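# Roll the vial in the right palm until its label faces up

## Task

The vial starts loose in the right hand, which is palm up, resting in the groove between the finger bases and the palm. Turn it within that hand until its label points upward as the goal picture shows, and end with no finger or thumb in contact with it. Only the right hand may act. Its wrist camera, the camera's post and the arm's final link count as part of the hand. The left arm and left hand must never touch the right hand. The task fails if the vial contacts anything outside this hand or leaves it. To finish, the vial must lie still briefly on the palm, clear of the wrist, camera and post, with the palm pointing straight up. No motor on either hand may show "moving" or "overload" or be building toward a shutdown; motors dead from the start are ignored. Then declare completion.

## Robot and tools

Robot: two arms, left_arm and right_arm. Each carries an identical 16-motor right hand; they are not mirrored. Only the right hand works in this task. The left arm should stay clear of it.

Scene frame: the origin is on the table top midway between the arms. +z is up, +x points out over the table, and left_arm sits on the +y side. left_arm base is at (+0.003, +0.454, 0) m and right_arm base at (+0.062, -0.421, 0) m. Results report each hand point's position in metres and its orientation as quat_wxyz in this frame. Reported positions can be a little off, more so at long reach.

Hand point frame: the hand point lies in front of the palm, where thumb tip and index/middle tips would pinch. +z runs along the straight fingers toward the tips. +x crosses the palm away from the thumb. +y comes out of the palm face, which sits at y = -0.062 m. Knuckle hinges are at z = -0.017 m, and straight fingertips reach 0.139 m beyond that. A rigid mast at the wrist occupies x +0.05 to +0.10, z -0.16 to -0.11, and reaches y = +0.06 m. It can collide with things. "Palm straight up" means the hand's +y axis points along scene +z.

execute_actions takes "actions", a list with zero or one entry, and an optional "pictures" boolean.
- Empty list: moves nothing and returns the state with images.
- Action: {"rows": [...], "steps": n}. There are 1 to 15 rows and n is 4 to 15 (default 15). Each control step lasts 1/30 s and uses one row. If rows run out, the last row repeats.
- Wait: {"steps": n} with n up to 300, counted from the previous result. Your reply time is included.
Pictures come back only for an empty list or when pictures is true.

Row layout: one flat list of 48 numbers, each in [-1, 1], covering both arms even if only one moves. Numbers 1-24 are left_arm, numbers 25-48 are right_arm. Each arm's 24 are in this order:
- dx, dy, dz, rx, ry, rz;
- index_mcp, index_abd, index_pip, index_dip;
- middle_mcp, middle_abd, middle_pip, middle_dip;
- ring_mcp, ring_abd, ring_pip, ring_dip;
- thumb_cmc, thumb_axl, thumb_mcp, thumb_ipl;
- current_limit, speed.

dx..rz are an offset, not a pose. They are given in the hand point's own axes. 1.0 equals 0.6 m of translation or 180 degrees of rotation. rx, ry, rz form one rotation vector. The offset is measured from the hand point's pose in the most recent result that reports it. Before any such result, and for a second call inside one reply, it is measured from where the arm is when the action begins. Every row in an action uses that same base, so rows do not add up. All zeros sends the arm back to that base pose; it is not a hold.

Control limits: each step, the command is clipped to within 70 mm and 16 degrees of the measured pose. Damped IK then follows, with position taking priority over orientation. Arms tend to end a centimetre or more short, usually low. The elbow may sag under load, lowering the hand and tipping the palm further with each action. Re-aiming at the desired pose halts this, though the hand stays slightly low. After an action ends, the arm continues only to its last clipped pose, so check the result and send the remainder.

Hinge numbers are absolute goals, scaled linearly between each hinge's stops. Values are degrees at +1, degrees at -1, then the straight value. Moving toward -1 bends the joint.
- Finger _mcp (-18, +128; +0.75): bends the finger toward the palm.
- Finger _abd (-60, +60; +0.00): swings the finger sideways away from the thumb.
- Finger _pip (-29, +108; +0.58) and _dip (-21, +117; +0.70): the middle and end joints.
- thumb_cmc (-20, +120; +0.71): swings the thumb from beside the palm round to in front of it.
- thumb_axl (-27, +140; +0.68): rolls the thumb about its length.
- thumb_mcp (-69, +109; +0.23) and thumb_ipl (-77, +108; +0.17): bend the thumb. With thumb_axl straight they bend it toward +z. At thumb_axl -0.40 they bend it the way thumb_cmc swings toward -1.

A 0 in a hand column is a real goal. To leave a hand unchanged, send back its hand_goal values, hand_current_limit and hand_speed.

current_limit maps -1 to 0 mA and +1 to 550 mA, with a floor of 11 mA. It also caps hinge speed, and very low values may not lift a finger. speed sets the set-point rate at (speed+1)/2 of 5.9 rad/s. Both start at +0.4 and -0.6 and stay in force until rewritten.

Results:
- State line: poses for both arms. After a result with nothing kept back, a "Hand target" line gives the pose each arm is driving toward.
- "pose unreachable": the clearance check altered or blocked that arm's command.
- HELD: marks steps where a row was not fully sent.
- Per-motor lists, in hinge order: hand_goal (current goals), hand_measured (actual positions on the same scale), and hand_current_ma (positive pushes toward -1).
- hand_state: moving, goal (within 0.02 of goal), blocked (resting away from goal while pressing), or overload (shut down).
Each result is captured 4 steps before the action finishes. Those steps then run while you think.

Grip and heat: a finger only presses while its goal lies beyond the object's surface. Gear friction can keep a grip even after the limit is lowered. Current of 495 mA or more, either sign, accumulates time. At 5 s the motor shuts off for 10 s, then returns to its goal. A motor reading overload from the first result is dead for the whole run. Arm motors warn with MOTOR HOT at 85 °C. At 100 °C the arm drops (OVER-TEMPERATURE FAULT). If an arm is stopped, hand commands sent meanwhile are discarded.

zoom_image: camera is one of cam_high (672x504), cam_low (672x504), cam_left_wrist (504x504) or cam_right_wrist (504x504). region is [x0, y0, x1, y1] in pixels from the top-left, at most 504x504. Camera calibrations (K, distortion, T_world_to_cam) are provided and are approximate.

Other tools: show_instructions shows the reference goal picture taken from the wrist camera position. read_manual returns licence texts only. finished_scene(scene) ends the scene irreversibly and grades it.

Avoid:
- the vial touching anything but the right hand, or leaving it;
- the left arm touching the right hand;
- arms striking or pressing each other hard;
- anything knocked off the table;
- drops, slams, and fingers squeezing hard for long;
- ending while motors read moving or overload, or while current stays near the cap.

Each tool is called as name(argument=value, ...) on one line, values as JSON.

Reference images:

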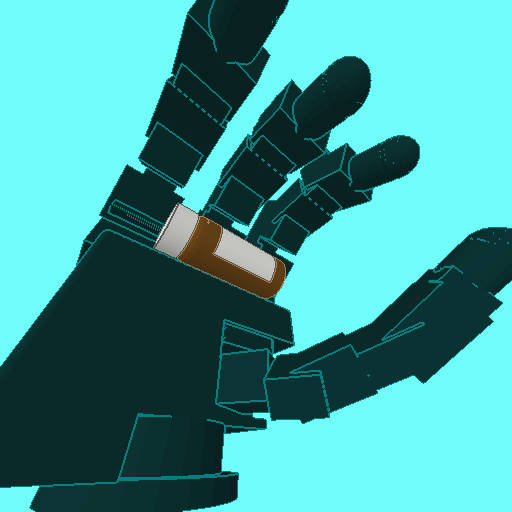

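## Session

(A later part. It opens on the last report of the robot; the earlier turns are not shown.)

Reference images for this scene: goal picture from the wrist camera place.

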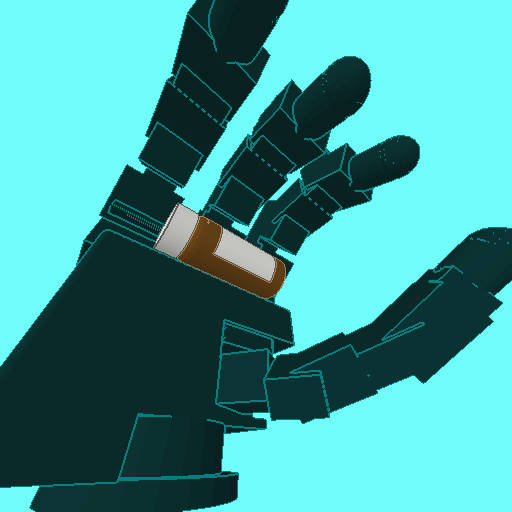

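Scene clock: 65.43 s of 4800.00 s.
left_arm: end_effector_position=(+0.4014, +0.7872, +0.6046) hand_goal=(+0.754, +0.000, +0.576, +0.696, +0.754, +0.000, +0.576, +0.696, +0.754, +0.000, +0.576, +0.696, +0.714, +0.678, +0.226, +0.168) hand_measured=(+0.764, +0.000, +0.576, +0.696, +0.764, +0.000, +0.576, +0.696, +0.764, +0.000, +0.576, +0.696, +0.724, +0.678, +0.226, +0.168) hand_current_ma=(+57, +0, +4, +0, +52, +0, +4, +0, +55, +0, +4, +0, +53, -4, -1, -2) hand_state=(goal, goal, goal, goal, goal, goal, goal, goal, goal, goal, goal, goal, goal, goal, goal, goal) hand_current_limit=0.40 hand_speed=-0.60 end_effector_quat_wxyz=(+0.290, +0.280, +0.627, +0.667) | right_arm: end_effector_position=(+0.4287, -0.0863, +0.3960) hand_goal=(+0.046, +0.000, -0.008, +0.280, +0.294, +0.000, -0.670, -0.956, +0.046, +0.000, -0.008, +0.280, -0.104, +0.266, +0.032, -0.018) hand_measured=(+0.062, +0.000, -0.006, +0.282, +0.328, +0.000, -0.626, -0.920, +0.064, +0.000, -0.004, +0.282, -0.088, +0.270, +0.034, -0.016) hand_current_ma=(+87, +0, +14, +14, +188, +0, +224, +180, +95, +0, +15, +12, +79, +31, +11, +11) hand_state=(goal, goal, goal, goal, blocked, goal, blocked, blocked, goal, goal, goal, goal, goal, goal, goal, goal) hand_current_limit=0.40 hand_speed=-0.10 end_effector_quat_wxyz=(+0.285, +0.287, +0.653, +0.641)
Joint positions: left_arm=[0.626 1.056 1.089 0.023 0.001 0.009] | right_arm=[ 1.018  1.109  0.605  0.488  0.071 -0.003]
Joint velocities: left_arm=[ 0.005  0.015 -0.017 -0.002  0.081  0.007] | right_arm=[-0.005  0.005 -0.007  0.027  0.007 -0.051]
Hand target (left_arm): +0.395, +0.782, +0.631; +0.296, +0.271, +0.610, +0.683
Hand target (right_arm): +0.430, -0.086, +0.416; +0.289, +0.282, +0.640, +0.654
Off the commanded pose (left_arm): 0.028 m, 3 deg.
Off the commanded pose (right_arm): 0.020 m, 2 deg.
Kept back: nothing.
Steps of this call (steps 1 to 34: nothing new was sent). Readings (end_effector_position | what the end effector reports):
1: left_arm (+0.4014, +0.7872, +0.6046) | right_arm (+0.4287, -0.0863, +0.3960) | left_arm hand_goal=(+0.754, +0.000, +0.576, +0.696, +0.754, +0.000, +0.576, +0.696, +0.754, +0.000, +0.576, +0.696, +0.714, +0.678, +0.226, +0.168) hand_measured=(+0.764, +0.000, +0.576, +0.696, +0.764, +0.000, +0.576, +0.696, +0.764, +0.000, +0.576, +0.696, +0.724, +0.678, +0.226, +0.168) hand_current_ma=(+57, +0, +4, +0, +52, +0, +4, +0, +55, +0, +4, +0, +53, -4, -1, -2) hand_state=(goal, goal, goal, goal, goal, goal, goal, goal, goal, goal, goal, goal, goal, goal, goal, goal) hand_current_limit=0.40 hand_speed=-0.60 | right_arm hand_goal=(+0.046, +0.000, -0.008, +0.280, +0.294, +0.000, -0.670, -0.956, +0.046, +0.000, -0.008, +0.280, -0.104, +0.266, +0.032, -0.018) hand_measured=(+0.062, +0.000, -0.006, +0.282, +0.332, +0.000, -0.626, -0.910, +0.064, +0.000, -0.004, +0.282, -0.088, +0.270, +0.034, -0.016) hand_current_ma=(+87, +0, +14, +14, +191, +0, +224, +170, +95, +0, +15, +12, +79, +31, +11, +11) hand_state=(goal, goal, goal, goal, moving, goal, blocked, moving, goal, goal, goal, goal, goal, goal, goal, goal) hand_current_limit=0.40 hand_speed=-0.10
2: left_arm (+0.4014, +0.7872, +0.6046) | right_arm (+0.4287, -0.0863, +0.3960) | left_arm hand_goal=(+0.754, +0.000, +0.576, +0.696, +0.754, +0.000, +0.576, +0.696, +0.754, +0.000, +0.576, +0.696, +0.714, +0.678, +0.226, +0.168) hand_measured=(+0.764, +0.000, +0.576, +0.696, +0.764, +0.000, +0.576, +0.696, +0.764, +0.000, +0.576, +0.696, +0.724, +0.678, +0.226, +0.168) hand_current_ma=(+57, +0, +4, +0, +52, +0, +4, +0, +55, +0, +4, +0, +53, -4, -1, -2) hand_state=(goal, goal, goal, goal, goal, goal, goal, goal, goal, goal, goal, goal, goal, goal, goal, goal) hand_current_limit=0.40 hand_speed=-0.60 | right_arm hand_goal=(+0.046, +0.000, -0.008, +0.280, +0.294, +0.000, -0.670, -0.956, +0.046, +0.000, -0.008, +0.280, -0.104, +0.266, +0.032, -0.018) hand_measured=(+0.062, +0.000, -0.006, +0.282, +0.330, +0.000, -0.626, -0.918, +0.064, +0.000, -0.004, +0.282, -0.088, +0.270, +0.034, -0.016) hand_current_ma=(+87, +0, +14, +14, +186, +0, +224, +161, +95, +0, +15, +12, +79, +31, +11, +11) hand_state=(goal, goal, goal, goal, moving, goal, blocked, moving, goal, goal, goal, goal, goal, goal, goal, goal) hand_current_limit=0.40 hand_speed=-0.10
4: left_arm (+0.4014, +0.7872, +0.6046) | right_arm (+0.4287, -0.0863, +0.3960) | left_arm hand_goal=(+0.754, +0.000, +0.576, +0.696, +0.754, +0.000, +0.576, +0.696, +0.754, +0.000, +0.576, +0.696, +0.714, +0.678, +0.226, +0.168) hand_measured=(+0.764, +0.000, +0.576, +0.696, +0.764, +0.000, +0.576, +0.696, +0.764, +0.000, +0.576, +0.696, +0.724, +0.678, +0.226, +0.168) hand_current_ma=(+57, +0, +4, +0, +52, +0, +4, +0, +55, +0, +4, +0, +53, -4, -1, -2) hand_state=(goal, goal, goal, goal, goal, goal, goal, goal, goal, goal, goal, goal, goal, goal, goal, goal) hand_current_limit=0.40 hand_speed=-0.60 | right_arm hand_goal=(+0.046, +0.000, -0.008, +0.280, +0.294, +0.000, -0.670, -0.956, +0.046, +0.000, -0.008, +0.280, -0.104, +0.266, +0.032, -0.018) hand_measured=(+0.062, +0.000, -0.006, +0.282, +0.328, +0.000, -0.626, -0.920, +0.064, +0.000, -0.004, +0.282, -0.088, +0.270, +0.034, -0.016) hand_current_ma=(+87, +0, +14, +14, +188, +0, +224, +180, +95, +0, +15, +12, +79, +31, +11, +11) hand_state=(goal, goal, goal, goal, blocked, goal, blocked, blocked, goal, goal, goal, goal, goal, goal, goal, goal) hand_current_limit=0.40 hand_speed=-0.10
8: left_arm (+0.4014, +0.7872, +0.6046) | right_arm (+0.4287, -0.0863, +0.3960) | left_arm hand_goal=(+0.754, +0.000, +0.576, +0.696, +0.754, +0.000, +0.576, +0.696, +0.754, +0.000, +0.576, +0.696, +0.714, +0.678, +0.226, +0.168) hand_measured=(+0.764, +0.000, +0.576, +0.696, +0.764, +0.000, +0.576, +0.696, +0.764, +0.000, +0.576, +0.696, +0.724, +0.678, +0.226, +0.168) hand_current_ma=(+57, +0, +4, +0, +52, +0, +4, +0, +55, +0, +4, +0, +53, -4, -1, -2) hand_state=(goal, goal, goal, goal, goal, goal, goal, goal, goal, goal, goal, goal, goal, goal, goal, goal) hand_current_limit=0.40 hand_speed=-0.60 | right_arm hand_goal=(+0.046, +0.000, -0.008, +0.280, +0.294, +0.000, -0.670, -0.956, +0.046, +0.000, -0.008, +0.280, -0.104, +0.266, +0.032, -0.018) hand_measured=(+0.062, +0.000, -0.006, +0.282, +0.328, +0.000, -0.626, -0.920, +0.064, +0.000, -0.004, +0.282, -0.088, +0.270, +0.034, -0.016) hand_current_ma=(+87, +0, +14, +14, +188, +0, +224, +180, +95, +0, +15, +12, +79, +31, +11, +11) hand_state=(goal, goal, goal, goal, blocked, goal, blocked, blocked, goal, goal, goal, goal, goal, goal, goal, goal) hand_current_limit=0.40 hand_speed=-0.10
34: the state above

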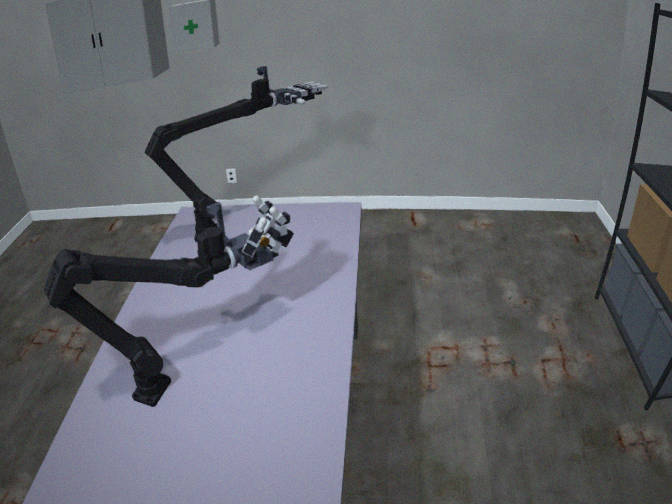

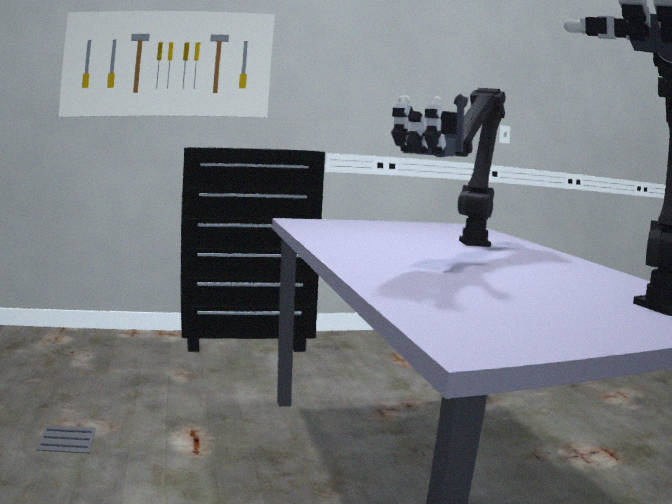

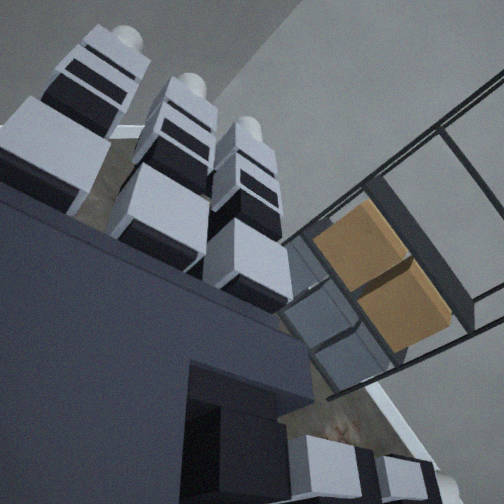

